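# Push the utility cart into the yellow taped bay

## Task

Get the utility cart parked in the yellow bay so that each of its four wheels lies fully within the tape and none rests on the tape itself. Whatever load the cart carries must still be on it, and nothing may overhang its edges. The robot must not tip over or finish leaning, or the task fails. The cart must stay in position by itself at the end; if only the robot's grip or push keeps it there, the task is not done.

## Robot and tools

Robot: TidyBot++, a single mobile base (0.54 m long, 0.50 m wide, 0.38 m tall) on four powered casters, carrying one seven-joint arm with a two-finger gripper. The shoulder sits 0.12 m ahead of the base centre, 0.68 m above the floor. Two cameras: base_camera (fixed on the base, looking forward) and wrist_camera (fisheye, looking along the hand). The arm begins folded with the hand down; folded, it juts up to 0.08 m ahead of the base and the elbow rises to about 1.15 m.

Frames: the base frame has its origin on the floor below the base centre, x forward, y left, z up. hand_pose is reported in it: the point halfway between the finger pads, with its z axis running out along the fingers and its y axis along the closing direction. The odometry frame equals the base frame at the scene's start; base_odometry only counts wheel rotation, so slip looks like travel and drift of a few centimetres and degrees builds up. Heading is positive to the left, range -3.142 to 3.142. base_tilt is in degrees, positive when leaning forward or right.

execute_actions(actions, cameras): actions is a list holding one action or none (an empty list just reports state and images). An action may contain base, joints, or both, plus optional speeds; its motions start together. base holds exactly one relative command measured from where the base last reported itself: translate_m (metres, forward positive, -2 to 2), strafe_m (metres, left positive, -2 to 2) or rotate_rad (radians, counter-clockwise from above positive, -6.3 to 6.3). joints is one dictionary for the single arm, keyed by name, each an absolute target: joint_1_rad (any angle; positive turns the arm clockwise seen from above, opposite to rotate_rad), joint_2_rad (shoulder, -2.249 to 2.249), joint_3_rad (any angle), joint_4_rad (elbow, -2.579 to 2.579), joint_5_rad (any angle), joint_6_rad (wrist, -2.099 to 2.099), joint_7_rad (any angle; hand down, positive is counter-clockwise from above), gripper_pos (0 fully open to 1 fully closed; pad gap roughly 85 x (1 - gripper_pos) mm). Unbounded joints take the short way, so turn more than half a revolution in several steps. speeds caps top speeds for that action only: translate_m and strafe_m 0.05 to 0.5 m/s, rotate_rad 0.1 to 1.57 rad/s (defaults are the maxima). A base move that would run beyond about 8.7 s at its cap is refused, so split long slow moves. Unknown keys or out-of-range numbers make the whole call refused with no motion. cameras lists base_camera, wrist_camera or all; omitted means all, [] means none.

Arm geometry (joint_1_rad 0, joint_3_rad 3.14, joint_5_rad 0, the arm in the vertical plane of base x): upper arm 0.42 m at angle joint_2_rad from vertical, forearm 0.31 m at joint_2_rad - joint_4_rad, hand 0.31 m at joint_2_rad - joint_4_rad - joint_6_rad (positive leans forward). Forward reach from the shoulder is the sum of length x sin(angle); height is the sum of length x cos(angle). A downward hand reaches at most about 0.94 m high, and only near the base.

wait(seconds): 0 to 10 s, commands nothing, returns state and images. zoom_image(camera, region): enlarges [x0, y0, x1, y1] pixels of that camera's latest full image, at most 504 x 504. read_manual(section): licence texts only. finished_scene(scene): ends the given scene irreversibly after the robot holds its last command; only call it once the cart sits in the bay on its own.

Reading results: base_status and joint_status report how each motion ended. done: reached (for the base, the wheels turned the full amount, even while slipping). off_target: stopped short and may still be pushing. contact_stop or time_out: target dropped, holding in place. A blocked base shoves hard until timeout and may still say done while well short, so check with images. "joint command not followed" with a cause line means a self-collision check held back the arm's targets (gripper still obeys); those targets may be retried each action. motor_effort gives percent of maximum per motor, peak in brackets, with fixed offsets and noise. on_its_own lists motion you did not command. ARM HIT means the arm struck the base or itself; nothing prevents hitting the base. A motor omitted from an action may still be driving toward an old target.

Accuracy: friction can leave joints a little off with "all done"; correct by sending old command + (wanted - read). The hand usually ends 1 to 2 cm away from the model prediction, so do not aim fingers right at the floor. Loads make the arm sag; don't command a held joint to its read angle.

Hazards: driving while the arm catches something above about 0.8 m can tip the robot; sideways force on a raised hand can lift wheels. Torque sensors over 104.5 N m (joints 1 to 4) or 51.3 N m (joints 5 to 7) freeze the arm for 10 s and skip the rest of the call, while the base keeps going. Holding loads heats motors: MOTOR HOT from 60 °C, OVER-TEMPERATURE FAULT at 75 °C (arm sinks; joint_status shows limit_stop_at_motor_heat; resend targets). Avoid drops, slams, hard pushes and letting the cart's load fall. For the cart, push gently at low speed, keep the arm low, and verify every wheel against the tape in base_camera images before finishing.

Each tool is called after ">>>" by a JSON object that holds its "method" and its "body", one argument or row to a line.

## Session

>>> {"method": "execute_actions", "body": {
  "actions": []
}}

Scene clock: 0.00 s.
base_odometry: x=+0.000 y=+0.000 heading=+0.000 (m, m, rad; odometry frame)
base_tilt: forward=-0.3 right=+0.2 (deg)
base_status: not commanded
joint_positions: joint_1_rad=-0.038 joint_2_rad=-0.383 joint_3_rad=+3.127 joint_4_rad=-2.537 joint_5_rad=+0.002 joint_6_rad=-0.830 joint_7_rad=+1.576 gripper_pos=+0.000
joint_status: not commanded
motor_effort: joint_1_rad=+0 joint_2_rad=-1 joint_3_rad=+1 joint_4_rad=+20 joint_5_rad=+0 joint_6_rad=+3 joint_7_rad=+0 (%)
hand_pose: x=+0.2729 y=+0.0084 z=+0.5916 quat_wxyz=(+0.002, +0.996, +0.030, +0.079) (m; base frame)
pictures: base_camera, wrist_camera
Images, in order (width x height): base_camera 644x364, wrist_camera 644x476.

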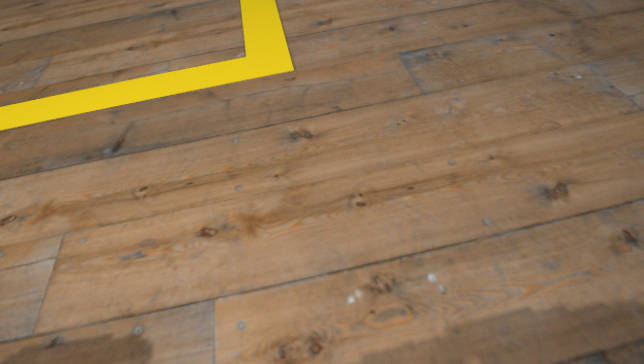

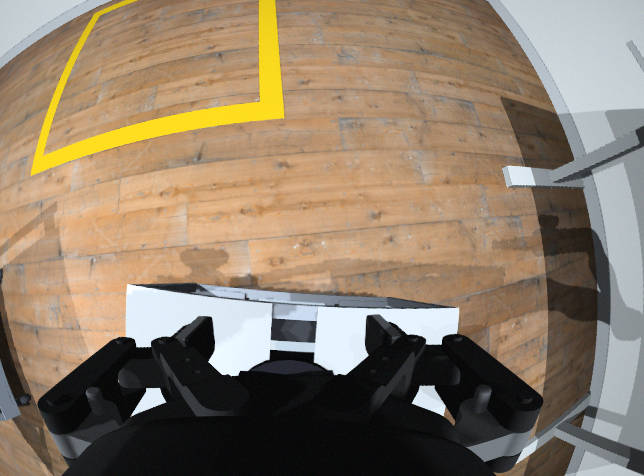

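>>> {"method": "execute_actions", "body": {
  "actions": [
    {"joints":{"joint_1_rad":-0.8,"joint_2_rad":-0.38,"joint_4_rad":-1.9,"joint_6_rad":-0.8}}
  ],
  "cameras": ["wrist_camera"]
}}

Scene clock: 4.53 s.
base_odometry: x=+0.000 y=+0.000 heading=+0.000 (m, m, rad; odometry frame)
base_tilt: forward=-0.2 right=+0.2 (deg)
base_status: not commanded
joint_positions: joint_1_rad=-0.783 joint_2_rad=-0.383 joint_3_rad=+3.127 joint_4_rad=-1.910 joint_5_rad=+0.002 joint_6_rad=-0.824 joint_7_rad=+1.576 gripper_pos=+0.000
joint_status: all done
motor_effort: joint_1_rad=+0(0) joint_2_rad=-5(6) joint_3_rad=+1(1) joint_4_rad=+23(23) joint_5_rad=+0(0) joint_6_rad=+7(7) joint_7_rad=+1(1) (%)
hand_pose: x=+0.3818 y=+0.2714 z=+0.8668 quat_wxyz=(-0.145, +0.849, +0.362, +0.357) (m; base frame)
pictures: wrist_camera
Images, in order (width x height): wrist_camera 644x476.

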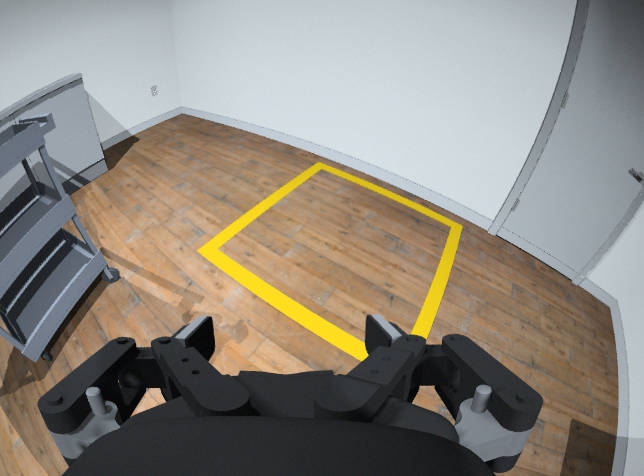

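>>> {"method": "execute_actions", "body": {
  "actions": [
    {"joints":{"joint_1_rad":-1.75}}
  ],
  "cameras": ["wrist_camera"]
}}

Scene clock: 8.00 s.
base_odometry: x=+0.000 y=+0.000 heading=+0.000 (m, m, rad; odometry frame)
base_tilt: forward=-0.2 right=+0.2 (deg)
base_status: not commanded
joint_positions: joint_1_rad=-1.733 joint_2_rad=-0.383 joint_3_rad=+3.127 joint_4_rad=-1.910 joint_5_rad=+0.002 joint_6_rad=-0.824 joint_7_rad=+1.576 gripper_pos=+0.000
joint_status: all done
motor_effort: joint_1_rad=-1(0) joint_2_rad=-5(5) joint_3_rad=+1(2) joint_4_rad=+23(23) joint_5_rad=+0(0) joint_6_rad=+7(7) joint_7_rad=+0(0) (%)
hand_pose: x=+0.0511 y=+0.3716 z=+0.8668 quat_wxyz=(-0.292, +0.590, +0.710, +0.251) (m; base frame)
pictures: wrist_camera
Images, in order (width x height): wrist_camera 644x476.

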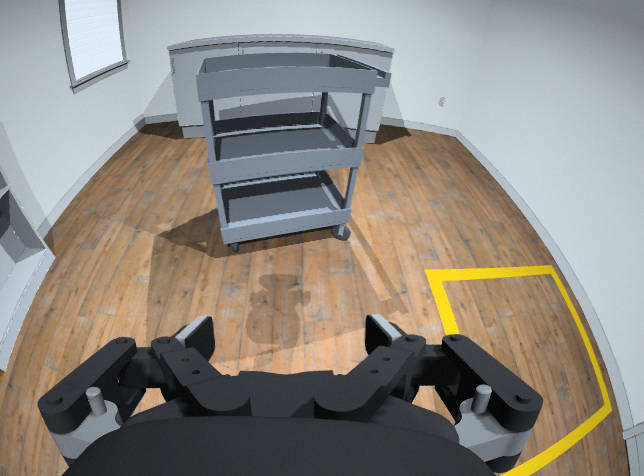

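>>> {"method": "zoom_image", "body": {
  "camera": "wrist_camera",
  "region": [170, 40, 410, 270]
}}

Region (170, 40, 410, 270) of wrist_camera's 644x476 image, scaled by 2.100; it fills the top 483 rows of this view, and the rest is white.

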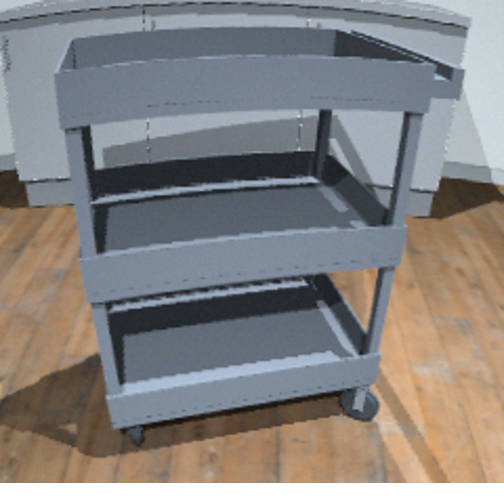

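>>> {"method": "execute_actions", "body": {
  "actions": [
    {"base":{"translate_m":-0.72},"joints":{"joint_1_rad":-1.2,"joint_2_rad":-0.6,"joint_4_rad":-1.6,"joint_6_rad":-1.5}}
  ],
  "cameras": []
}}

>>> {"method": "execute_actions", "body": {
  "actions": [
    {"base":{"strafe_m":0.7}}
  ]
}}

Scene clock: 41.27 s.
base_odometry: x=-0.720 y=+0.001 heading=+0.000 (m, m, rad; odometry frame)
base_tilt: forward=-0.2 right=+0.2 (deg)
base_status: done
joint_positions: joint_1_rad=-1.218 joint_2_rad=-0.590 joint_3_rad=+3.127 joint_4_rad=-1.612 joint_5_rad=+0.002 joint_6_rad=-1.479 joint_7_rad=+1.576 gripper_pos=+0.000
joint_status: all done
motor_effort: joint_1_rad=+0(0) joint_2_rad=+4(7) joint_3_rad=+2(3) joint_4_rad=+19(25) joint_5_rad=-1(1) joint_6_rad=+6(7) joint_7_rad=+0(0) (%)
hand_pose: x=+0.1898 y=+0.2085 z=+0.9458 quat_wxyz=(-0.177, +0.773, +0.551, +0.261) (m; base frame)
pictures: none
No camera images: the call's "cameras" was empty. Leave "cameras" out to get every camera's image.

Scene clock: 44.03 s.
base_odometry: x=-0.720 y=+0.701 heading=+0.000 (m, m, rad; odometry frame)
base_tilt: forward=-0.2 right=+0.2 (deg)
base_status: done
joint_positions: joint_1_rad=-1.218 joint_2_rad=-0.594 joint_3_rad=+3.127 joint_4_rad=-1.611 joint_5_rad=+0.002 joint_6_rad=-1.479 joint_7_rad=+1.576 gripper_pos=+0.000
joint_status: not commanded
motor_effort: joint_1_rad=+0(0) joint_2_rad=+4(7) joint_3_rad=+1(2) joint_4_rad=+19(20) joint_5_rad=+0(1) joint_6_rad=+6(7) joint_7_rad=+1(0) (%)
hand_pose: x=+0.1894 y=+0.2074 z=+0.9473 quat_wxyz=(-0.178, +0.772, +0.550, +0.263) (m; base frame)
pictures: base_camera, wrist_camera
Images, in order (width x height): base_camera 644x364, wrist_camera 644x476.

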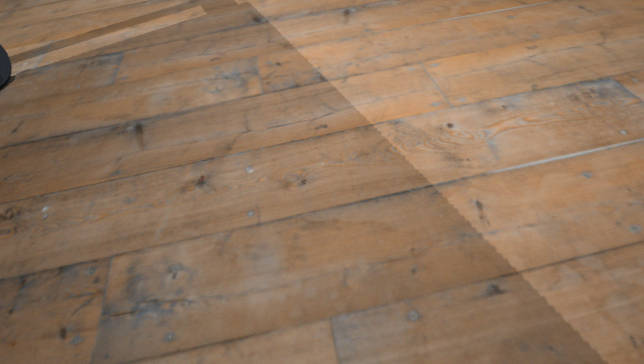

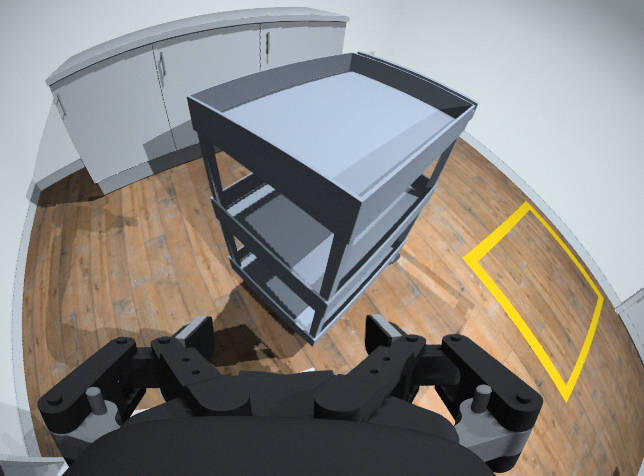

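>>> {"method": "execute_actions", "body": {
  "actions": [
    {"base":{"translate_m":0.2}}
  ],
  "cameras": []
}}

>>> {"method": "execute_actions", "body": {
  "actions": [
    {"base":{"strafe_m":0.4},"speeds":{"strafe_m":0.1}}
  ]
}}

Scene clock: 49.97 s.
base_odometry: x=-0.520 y=+0.701 heading=+0.000 (m, m, rad; odometry frame)
base_tilt: forward=-0.2 right=+0.2 (deg)
base_status: done
joint_positions: joint_1_rad=-1.218 joint_2_rad=-0.595 joint_3_rad=+3.127 joint_4_rad=-1.610 joint_5_rad=+0.002 joint_6_rad=-1.479 joint_7_rad=+1.576 gripper_pos=+0.000
joint_status: not commanded
motor_effort: joint_1_rad=+0(0) joint_2_rad=+4(6) joint_3_rad=+2(3) joint_4_rad=+20(20) joint_5_rad=+0(2) joint_6_rad=+6(6) joint_7_rad=+1(1) (%)
hand_pose: x=+0.1895 y=+0.2073 z=+0.9476 quat_wxyz=(-0.179, +0.772, +0.550, +0.263) (m; base frame)
pictures: none
No camera images: the call's "cameras" was empty. Leave "cameras" out to get every camera's image.

Scene clock: 54.47 s.
base_odometry: x=-0.520 y=+1.101 heading=+0.001 (m, m, rad; odometry frame)
base_tilt: forward=-0.2 right=+0.2 (deg)
base_status: done
joint_positions: joint_1_rad=-1.217 joint_2_rad=-0.596 joint_3_rad=+3.127 joint_4_rad=-1.610 joint_5_rad=+0.002 joint_6_rad=-1.480 joint_7_rad=+1.576 gripper_pos=+0.000
joint_status: not commanded
motor_effort: joint_1_rad=+0(0) joint_2_rad=+4(8) joint_3_rad=+1(2) joint_4_rad=+20(21) joint_5_rad=+0(0) joint_6_rad=+6(7) joint_7_rad=+0(0) (%)
hand_pose: x=+0.1893 y=+0.2067 z=+0.9480 quat_wxyz=(-0.179, +0.772, +0.550, +0.264) (m; base frame)
pictures: base_camera, wrist_camera
Images, in order (width x height): base_camera 644x364, wrist_camera 644x476.

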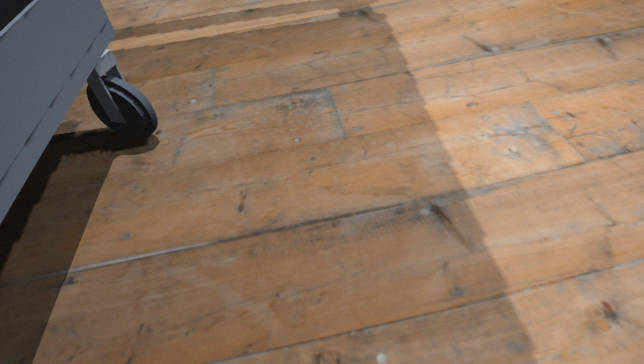

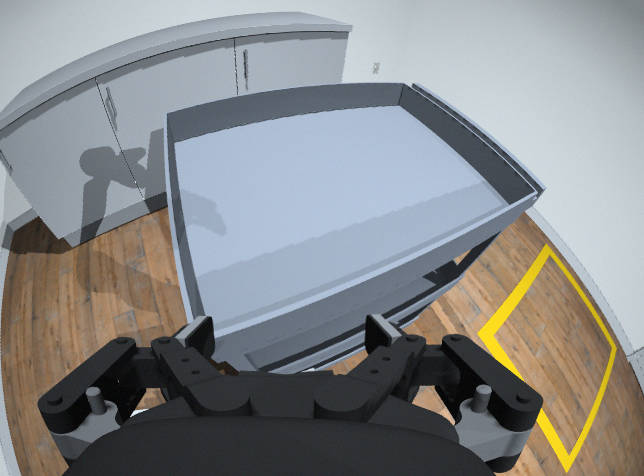

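>>> {"method": "execute_actions", "body": {
  "actions": [
    {"base":{"translate_m":-0.08}}
  ],
  "cameras": []
}}

>>> {"method": "execute_actions", "body": {
  "actions": [
    {"base":{"strafe_m":0.25},"speeds":{"strafe_m":0.12}}
  ]
}}

Scene clock: 59.17 s.
base_odometry: x=-0.600 y=+1.101 heading=+0.000 (m, m, rad; odometry frame)
base_tilt: forward=-0.2 right=+0.2 (deg)
base_status: done
joint_positions: joint_1_rad=-1.217 joint_2_rad=-0.596 joint_3_rad=+3.127 joint_4_rad=-1.609 joint_5_rad=+0.002 joint_6_rad=-1.480 joint_7_rad=+1.576 gripper_pos=+0.000
joint_status: not commanded
motor_effort: joint_1_rad=-1(0) joint_2_rad=+4(6) joint_3_rad=+1(3) joint_4_rad=+20(20) joint_5_rad=-1(0) joint_6_rad=+6(6) joint_7_rad=+0(0) (%)
hand_pose: x=+0.1893 y=+0.2066 z=+0.9481 quat_wxyz=(-0.179, +0.772, +0.550, +0.264) (m; base frame)
pictures: none
No camera images: the call's "cameras" was empty. Leave "cameras" out to get every camera's image.

Scene clock: 61.77 s.
base_odometry: x=-0.601 y=+1.351 heading=+0.001 (m, m, rad; odometry frame)
base_tilt: forward=-0.2 right=+0.2 (deg)
base_status: done
joint_positions: joint_1_rad=-1.217 joint_2_rad=-0.597 joint_3_rad=+3.127 joint_4_rad=-1.609 joint_5_rad=+0.002 joint_6_rad=-1.480 joint_7_rad=+1.576 gripper_pos=+0.000
joint_status: not commanded
motor_effort: joint_1_rad=+0(0) joint_2_rad=+4(8) joint_3_rad=+1(2) joint_4_rad=+20(20) joint_5_rad=+0(0) joint_6_rad=+6(7) joint_7_rad=+1(1) (%)
hand_pose: x=+0.1892 y=+0.2064 z=+0.9483 quat_wxyz=(-0.179, +0.772, +0.550, +0.264) (m; base frame)
pictures: base_camera, wrist_camera
Images, in order (width x height): base_camera 644x364, wrist_camera 644x476.

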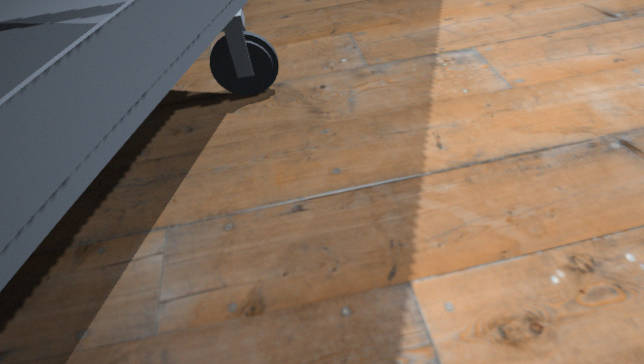

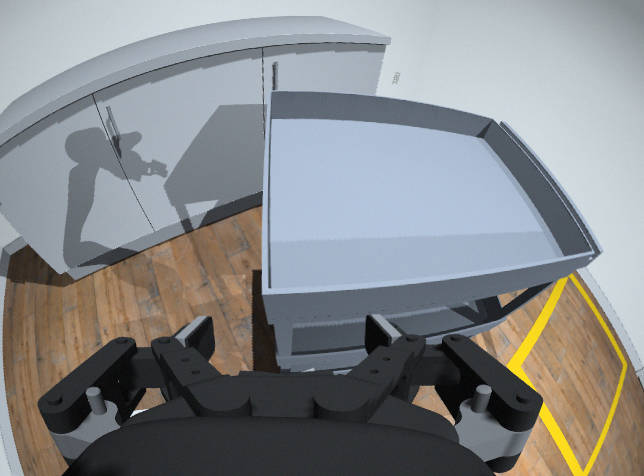

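>>> {"method": "execute_actions", "body": {
  "actions": [
    {"base":{"strafe_m":-0.42}}
  ],
  "cameras": []
}}

>>> {"method": "execute_actions", "body": {
  "actions": [
    {"base":{"translate_m":0.36}}
  ],
  "cameras": []
}}

>>> {"method": "execute_actions", "body": {
  "actions": [
    {"base":{"rotate_rad":1.27},"joints":{"joint_1_rad":0.0,"joint_2_rad":0.1,"joint_3_rad":3.15,"joint_4_rad":-0.9,"joint_6_rad":-2.09}}
  ]
}}

Scene clock: 74.80 s.
base_odometry: x=-0.600 y=+0.931 heading=+0.001 (m, m, rad; odometry frame)
base_tilt: forward=-0.2 right=+0.2 (deg)
base_status: done
joint_positions: joint_1_rad=-1.217 joint_2_rad=-0.604 joint_3_rad=+3.127 joint_4_rad=-1.609 joint_5_rad=+0.002 joint_6_rad=-1.480 joint_7_rad=+1.576 gripper_pos=+0.000
joint_status: not commanded
motor_effort: joint_1_rad=+0(1) joint_2_rad=+5(7) joint_3_rad=+2(2) joint_4_rad=+19(21) joint_5_rad=-1(0) joint_6_rad=+6(7) joint_7_rad=+1(0) (%)
hand_pose: x=+0.1886 y=+0.2047 z=+0.9500 quat_wxyz=(-0.181, +0.771, +0.549, +0.267) (m; base frame)
pictures: none
No camera images: the call's "cameras" was empty. Leave "cameras" out to get every camera's image.

Scene clock: 76.87 s.
base_odometry: x=-0.240 y=+0.931 heading=+0.001 (m, m, rad; odometry frame)
base_tilt: forward=-0.2 right=+0.2 (deg)
base_status: done
joint_positions: joint_1_rad=-1.217 joint_2_rad=-0.604 joint_3_rad=+3.127 joint_4_rad=-1.609 joint_5_rad=+0.002 joint_6_rad=-1.480 joint_7_rad=+1.576 gripper_pos=+0.000
joint_status: not commanded
motor_effort: joint_1_rad=+0(0) joint_2_rad=+5(6) joint_3_rad=+2(3) joint_4_rad=+20(20) joint_5_rad=+0(1) joint_6_rad=+6(6) joint_7_rad=+1(0) (%)
hand_pose: x=+0.1887 y=+0.2047 z=+0.9501 quat_wxyz=(-0.181, +0.771, +0.549, +0.267) (m; base frame)
pictures: none
No camera images: the call's "cameras" was empty. Leave "cameras" out to get every camera's image.

Scene clock: 79.33 s.
base_odometry: x=-0.240 y=+0.931 heading=+1.271 (m, m, rad; odometry frame)
base_tilt: forward=-0.2 right=+0.2 (deg)
base_status: done
joint_positions: joint_1_rad=-0.015 joint_2_rad=+0.088 joint_3_rad=+3.133 joint_4_rad=-0.915 joint_5_rad=+0.002 joint_6_rad=-2.064 joint_7_rad=+1.576 gripper_pos=+0.000
joint_status: all done
motor_effort: joint_1_rad=+0(1) joint_2_rad=-15(17) joint_3_rad=+1(2) joint_4_rad=+17(20) joint_5_rad=+0(1) joint_6_rad=+1(6) joint_7_rad=+0(0) (%)
hand_pose: x=+0.4441 y=+0.0082 z=+0.9597 quat_wxyz=(+0.000, +0.999, +0.014, +0.037) (m; base frame)
pictures: base_camera, wrist_camera
Images, in order (width x height): base_camera 644x364, wrist_camera 644x476.

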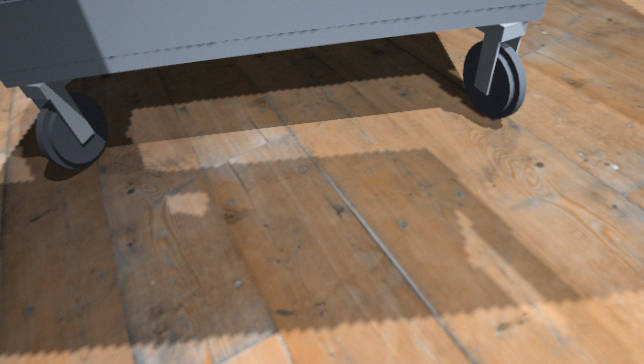

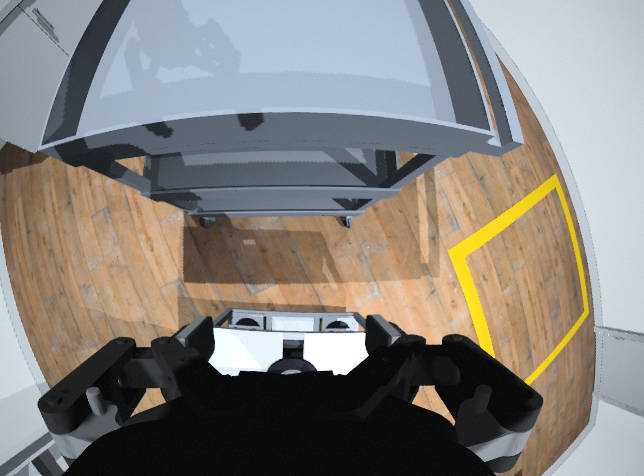

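>>> {"method": "execute_actions", "body": {
  "actions": [
    {"base":{"translate_m":0.15},"speeds":{"translate_m":0.08},"joints":{"joint_7_rad":0.02}}
  ]
}}

Scene clock: 84.33 s.
base_odometry: x=-0.195 y=+1.075 heading=+1.271 (m, m, rad; odometry frame)
base_tilt: forward=-0.2 right=+0.2 (deg)
base_status: done
joint_positions: joint_1_rad=-0.015 joint_2_rad=+0.095 joint_3_rad=+3.133 joint_4_rad=-0.913 joint_5_rad=+0.002 joint_6_rad=-2.067 joint_7_rad=+0.027 gripper_pos=+0.000
joint_status: all done
motor_effort: joint_1_rad=+0(0) joint_2_rad=-17(18) joint_3_rad=+1(1) joint_4_rad=+17(17) joint_5_rad=+0(1) joint_6_rad=+1(2) joint_7_rad=+1(1) (%)
hand_pose: x=+0.4453 y=+0.0082 z=+0.9578 quat_wxyz=(-0.023, +0.724, -0.689, +0.024) (m; base frame)
pictures: base_camera, wrist_camera
Images, in order (width x height): base_camera 644x364, wrist_camera 644x476.

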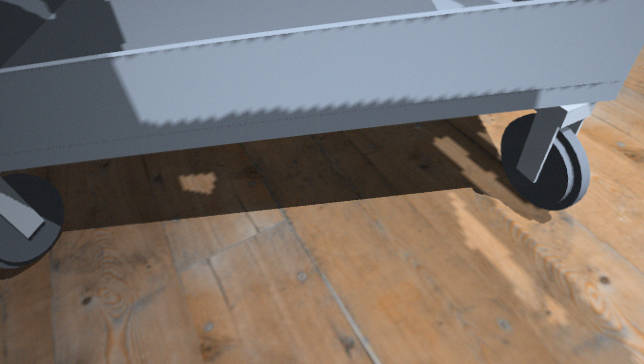

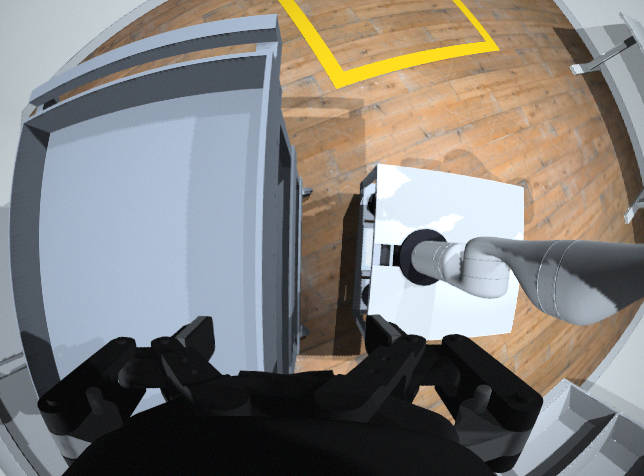

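>>> {"method": "execute_actions", "body": {
  "actions": [
    {"joints":{"joint_2_rad":0.125,"joint_4_rad":-1.26,"joint_6_rad":-1.75,"joint_7_rad":0.05}}
  ],
  "cameras": ["wrist_camera"]
}}

Scene clock: 88.57 s.
base_odometry: x=-0.195 y=+1.075 heading=+1.271 (m, m, rad; odometry frame)
base_tilt: forward=-0.2 right=+0.2 (deg)
base_status: not commanded
joint_positions: joint_1_rad=-0.015 joint_2_rad=+0.116 joint_3_rad=+3.133 joint_4_rad=-1.251 joint_5_rad=+0.002 joint_6_rad=-1.773 joint_7_rad=+0.027 gripper_pos=+0.000
joint_status: all done
motor_effort: joint_1_rad=+0(0) joint_2_rad=-18(20) joint_3_rad=+1(1) joint_4_rad=+18(19) joint_5_rad=+0(1) joint_6_rad=+0(0) joint_7_rad=+0(0) (%)
hand_pose: x=+0.4758 y=+0.0089 z=+0.8523 quat_wxyz=(+0.000, +0.725, -0.689, +0.001) (m; base frame)
pictures: wrist_camera
Images, in order (width x height): wrist_camera 644x476.

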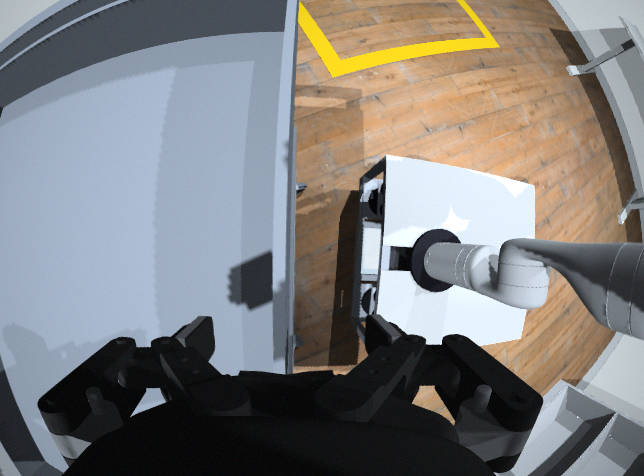

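>>> {"method": "execute_actions", "body": {
  "actions": [
    {"joints":{"gripper_pos":1}}
  ],
  "cameras": ["wrist_camera"]
}}

Scene clock: 91.17 s.
base_odometry: x=-0.195 y=+1.075 heading=+1.271 (m, m, rad; odometry frame)
base_tilt: forward=-0.2 right=+0.2 (deg)
base_status: not commanded
joint_positions: joint_1_rad=-0.013 joint_2_rad=+0.116 joint_3_rad=+3.136 joint_4_rad=-1.250 joint_5_rad=+0.002 joint_6_rad=-1.761 joint_7_rad=+0.027 gripper_pos=+0.955
joint_status: gripper_pos off_target (ended at +0.955, target +1.000)
motor_effort: joint_1_rad=-1(1) joint_2_rad=-17(20) joint_3_rad=-1(1) joint_4_rad=+16(19) joint_5_rad=+0(1) joint_6_rad=+3(5) joint_7_rad=+3(4) (%)
hand_pose: x=+0.4799 y=+0.0073 z=+0.8523 quat_wxyz=(-0.004, +0.723, -0.691, +0.006) (m; base frame)
pictures: wrist_camera
Images, in order (width x height): wrist_camera 644x476.

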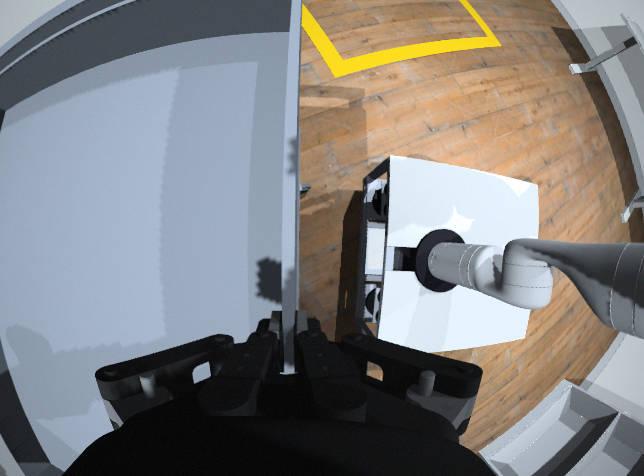

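>>> {"method": "execute_actions", "body": {
  "actions": [
    {"base":{"translate_m":-0.57},"speeds":{"translate_m":0.2}}
  ],
  "cameras": ["wrist_camera"]
}}

>>> {"method": "execute_actions", "body": {
  "actions": [
    {"base":{"strafe_m":-1.2},"speeds":{"strafe_m":0.25}}
  ]
}}

Scene clock: 99.90 s.
base_odometry: x=-0.363 y=+0.530 heading=+1.271 (m, m, rad; odometry frame)
base_tilt: forward=-0.2 right=+0.2 (deg)
base_status: done
joint_positions: joint_1_rad=-0.010 joint_2_rad=+0.115 joint_3_rad=+3.140 joint_4_rad=-1.252 joint_5_rad=+0.002 joint_6_rad=-1.771 joint_7_rad=+0.027 gripper_pos=+0.955
joint_status: not commanded
motor_effort: joint_1_rad=-1(2) joint_2_rad=-16(24) joint_3_rad=-1(1) joint_4_rad=+18(20) joint_5_rad=-2(3) joint_6_rad=+3(7) joint_7_rad=+1(3) (%)
hand_pose: x=+0.4763 y=+0.0048 z=+0.8522 quat_wxyz=(-0.001, +0.721, -0.693, +0.002) (m; base frame)
pictures: wrist_camera
Images, in order (width x height): wrist_camera 644x476.

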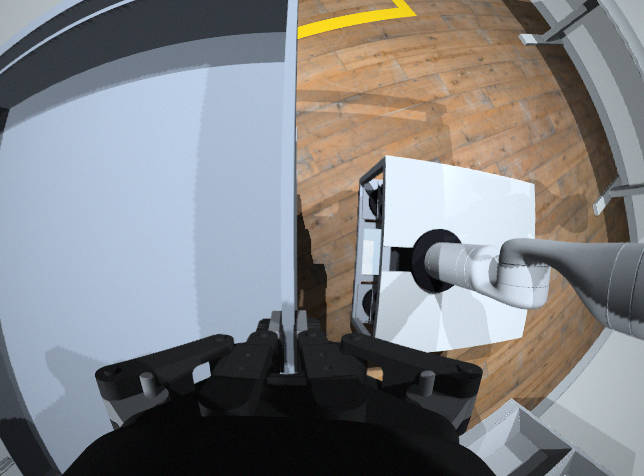

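Scene clock: 105.57 s.
base_odometry: x=+0.783 y=+0.176 heading=+1.271 (m, m, rad; odometry frame)
base_tilt: forward=-0.2 right=+0.2 (deg)
base_status: done
joint_positions: joint_1_rad=-0.009 joint_2_rad=+0.115 joint_3_rad=+3.140 joint_4_rad=-1.252 joint_5_rad=-0.005 joint_6_rad=-1.769 joint_7_rad=+0.068 gripper_pos=+0.955
joint_status: not commanded
motor_effort: joint_1_rad=-2(9) joint_2_rad=-16(18) joint_3_rad=-1(9) joint_4_rad=+16(19) joint_5_rad=-4(9) joint_6_rad=+1(5) joint_7_rad=+0(7) (%)
hand_pose: x=+0.4769 y=+0.0067 z=+0.8522 quat_wxyz=(-0.004, +0.735, -0.678, +0.000) (m; base frame)
pictures: base_camera, wrist_camera
Images, in order (width x height): base_camera 644x364, wrist_camera 644x476.

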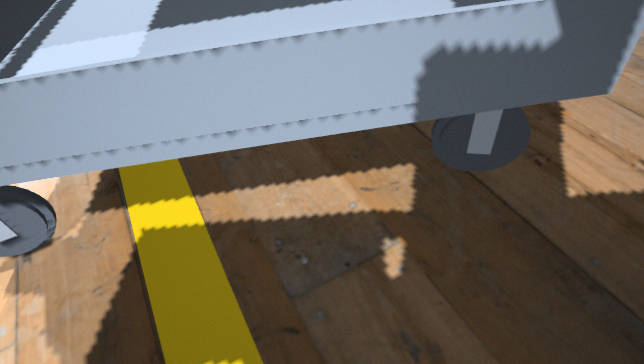

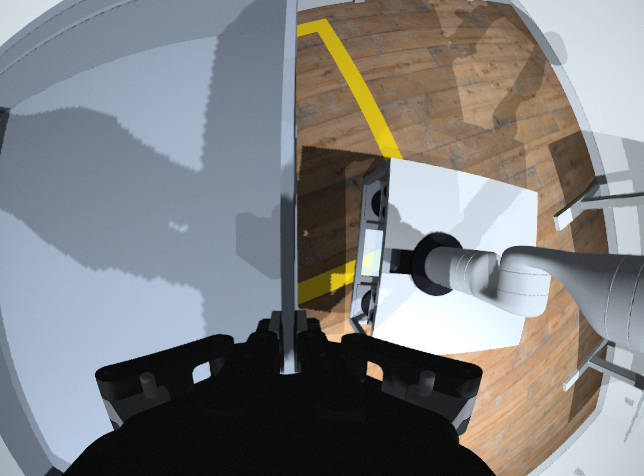

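>>> {"method": "execute_actions", "body": {
  "actions": [
    {"base":{"strafe_m":-0.4},"speeds":{"strafe_m":0.25},"joints":{"joint_7_rad":0.35}}
  ]
}}

Scene clock: 110.87 s.
base_odometry: x=+1.166 y=+0.057 heading=+1.271 (m, m, rad; odometry frame)
base_tilt: forward=-0.2 right=+0.2 (deg)
base_status: done
joint_positions: joint_1_rad=+0.001 joint_2_rad=+0.115 joint_3_rad=+3.151 joint_4_rad=-1.252 joint_5_rad=-0.007 joint_6_rad=-1.765 joint_7_rad=+0.369 gripper_pos=+0.955
joint_status: all done
motor_effort: joint_1_rad=-2(10) joint_2_rad=-17(18) joint_3_rad=-2(10) joint_4_rad=+16(19) joint_5_rad=-4(8) joint_6_rad=+1(6) joint_7_rad=+2(11) (%)
hand_pose: x=+0.4781 y=+0.0000 z=+0.8523 quat_wxyz=(-0.005, +0.822, -0.569, +0.002) (m; base frame)
pictures: base_camera, wrist_camera
Images, in order (width x height): base_camera 644x364, wrist_camera 644x476.

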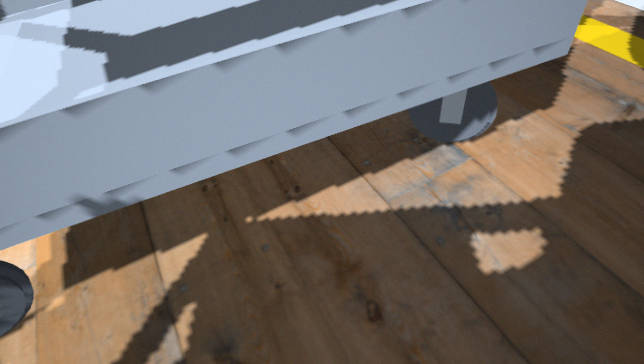

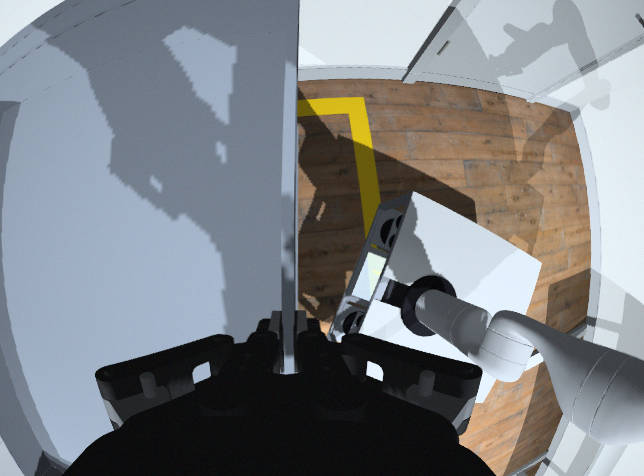

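Looks inside. Release, lift and check.

>>> {"method": "execute_actions", "body": {
  "actions": [
    {"joints":{"gripper_pos":0.3}}
  ],
  "cameras": []
}}

>>> {"method": "execute_actions", "body": {
  "actions": [
    {"joints":{"joint_4_rad":-0.9,"joint_6_rad":-2.03}}
  ],
  "cameras": []
}}

>>> {"method": "execute_actions", "body": {
  "actions": [
    {"base":{"translate_m":-0.3},"joints":{"joint_7_rad":1.57,"joint_2_rad":-0.3}}
  ]
}}

Scene clock: 115.07 s.
base_odometry: x=+1.166 y=+0.057 heading=+1.271 (m, m, rad; odometry frame)
base_tilt: forward=-0.2 right=+0.2 (deg)
base_status: not commanded
joint_positions: joint_1_rad=+0.001 joint_2_rad=+0.116 joint_3_rad=+3.151 joint_4_rad=-1.255 joint_5_rad=-0.007 joint_6_rad=-1.765 joint_7_rad=+0.369 gripper_pos=+0.300
joint_status: all done
motor_effort: joint_1_rad=+0(3) joint_2_rad=-19(20) joint_3_rad=+1(2) joint_4_rad=+19(20) joint_5_rad=+0(4) joint_6_rad=+0(2) joint_7_rad=+0(2) (%)
hand_pose: x=+0.4775 y=+0.0001 z=+0.8509 quat_wxyz=(-0.004, +0.822, -0.569, +0.000) (m; base frame)
pictures: none
No camera images: the call's "cameras" was empty. Leave "cameras" out to get every camera's image.

Scene clock: 116.57 s.
base_odometry: x=+1.166 y=+0.057 heading=+1.271 (m, m, rad; odometry frame)
base_tilt: forward=-0.2 right=+0.2 (deg)
base_status: not commanded
joint_positions: joint_1_rad=+0.001 joint_2_rad=+0.116 joint_3_rad=+3.151 joint_4_rad=-0.911 joint_5_rad=-0.007 joint_6_rad=-2.006 joint_7_rad=+0.369 gripper_pos=+0.300
joint_status: all done
motor_effort: joint_1_rad=+0(0) joint_2_rad=-17(20) joint_3_rad=+1(1) joint_4_rad=+17(20) joint_5_rad=-1(0) joint_6_rad=+1(2) joint_7_rad=+1(0) (%)
hand_pose: x=+0.4705 y=+0.0001 z=+0.9531 quat_wxyz=(-0.033, +0.822, -0.567, +0.043) (m; base frame)
pictures: none
No camera images: the call's "cameras" was empty. Leave "cameras" out to get every camera's image.

Scene clock: 118.63 s.
base_odometry: x=+1.077 y=-0.229 heading=+1.272 (m, m, rad; odometry frame)
base_tilt: forward=-0.3 right=+0.2 (deg)
base_status: done
joint_positions: joint_1_rad=+0.001 joint_2_rad=-0.308 joint_3_rad=+3.151 joint_4_rad=-0.905 joint_5_rad=-0.007 joint_6_rad=-2.010 joint_7_rad=+1.546 gripper_pos=+0.300
joint_status: all done
motor_effort: joint_1_rad=+0(1) joint_2_rad=+0(22) joint_3_rad=+1(0) joint_4_rad=+15(19) joint_5_rad=-1(0) joint_6_rad=+5(6) joint_7_rad=+0(1) (%)
hand_pose: x=+0.3269 y=+0.0002 z=+1.0751 quat_wxyz=(-0.006, +0.964, -0.015, +0.264) (m; base frame)
pictures: base_camera, wrist_camera
Images, in order (width x height): base_camera 644x364, wrist_camera 644x476.

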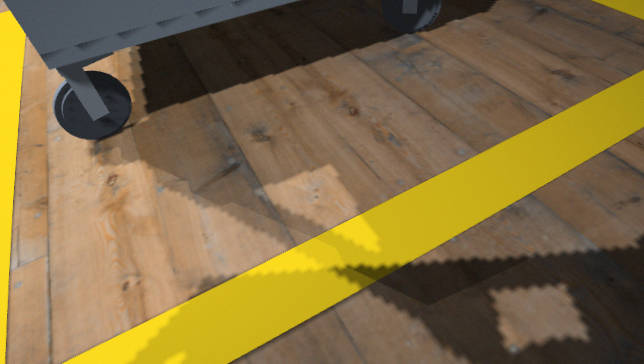

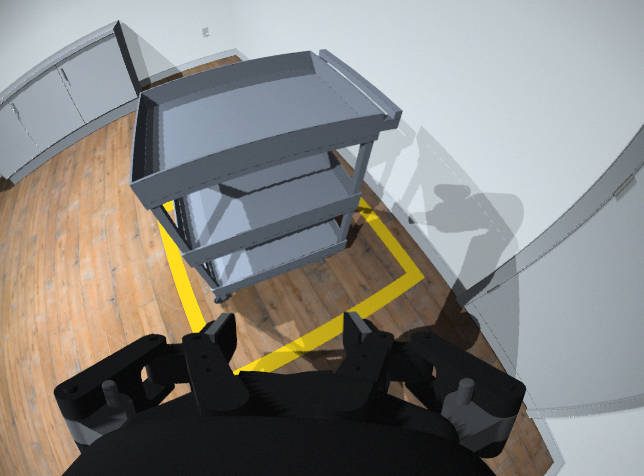

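>>> {"method": "finished_scene", "body": {
  "scene": 1
}}

The scene is finished: the task was done.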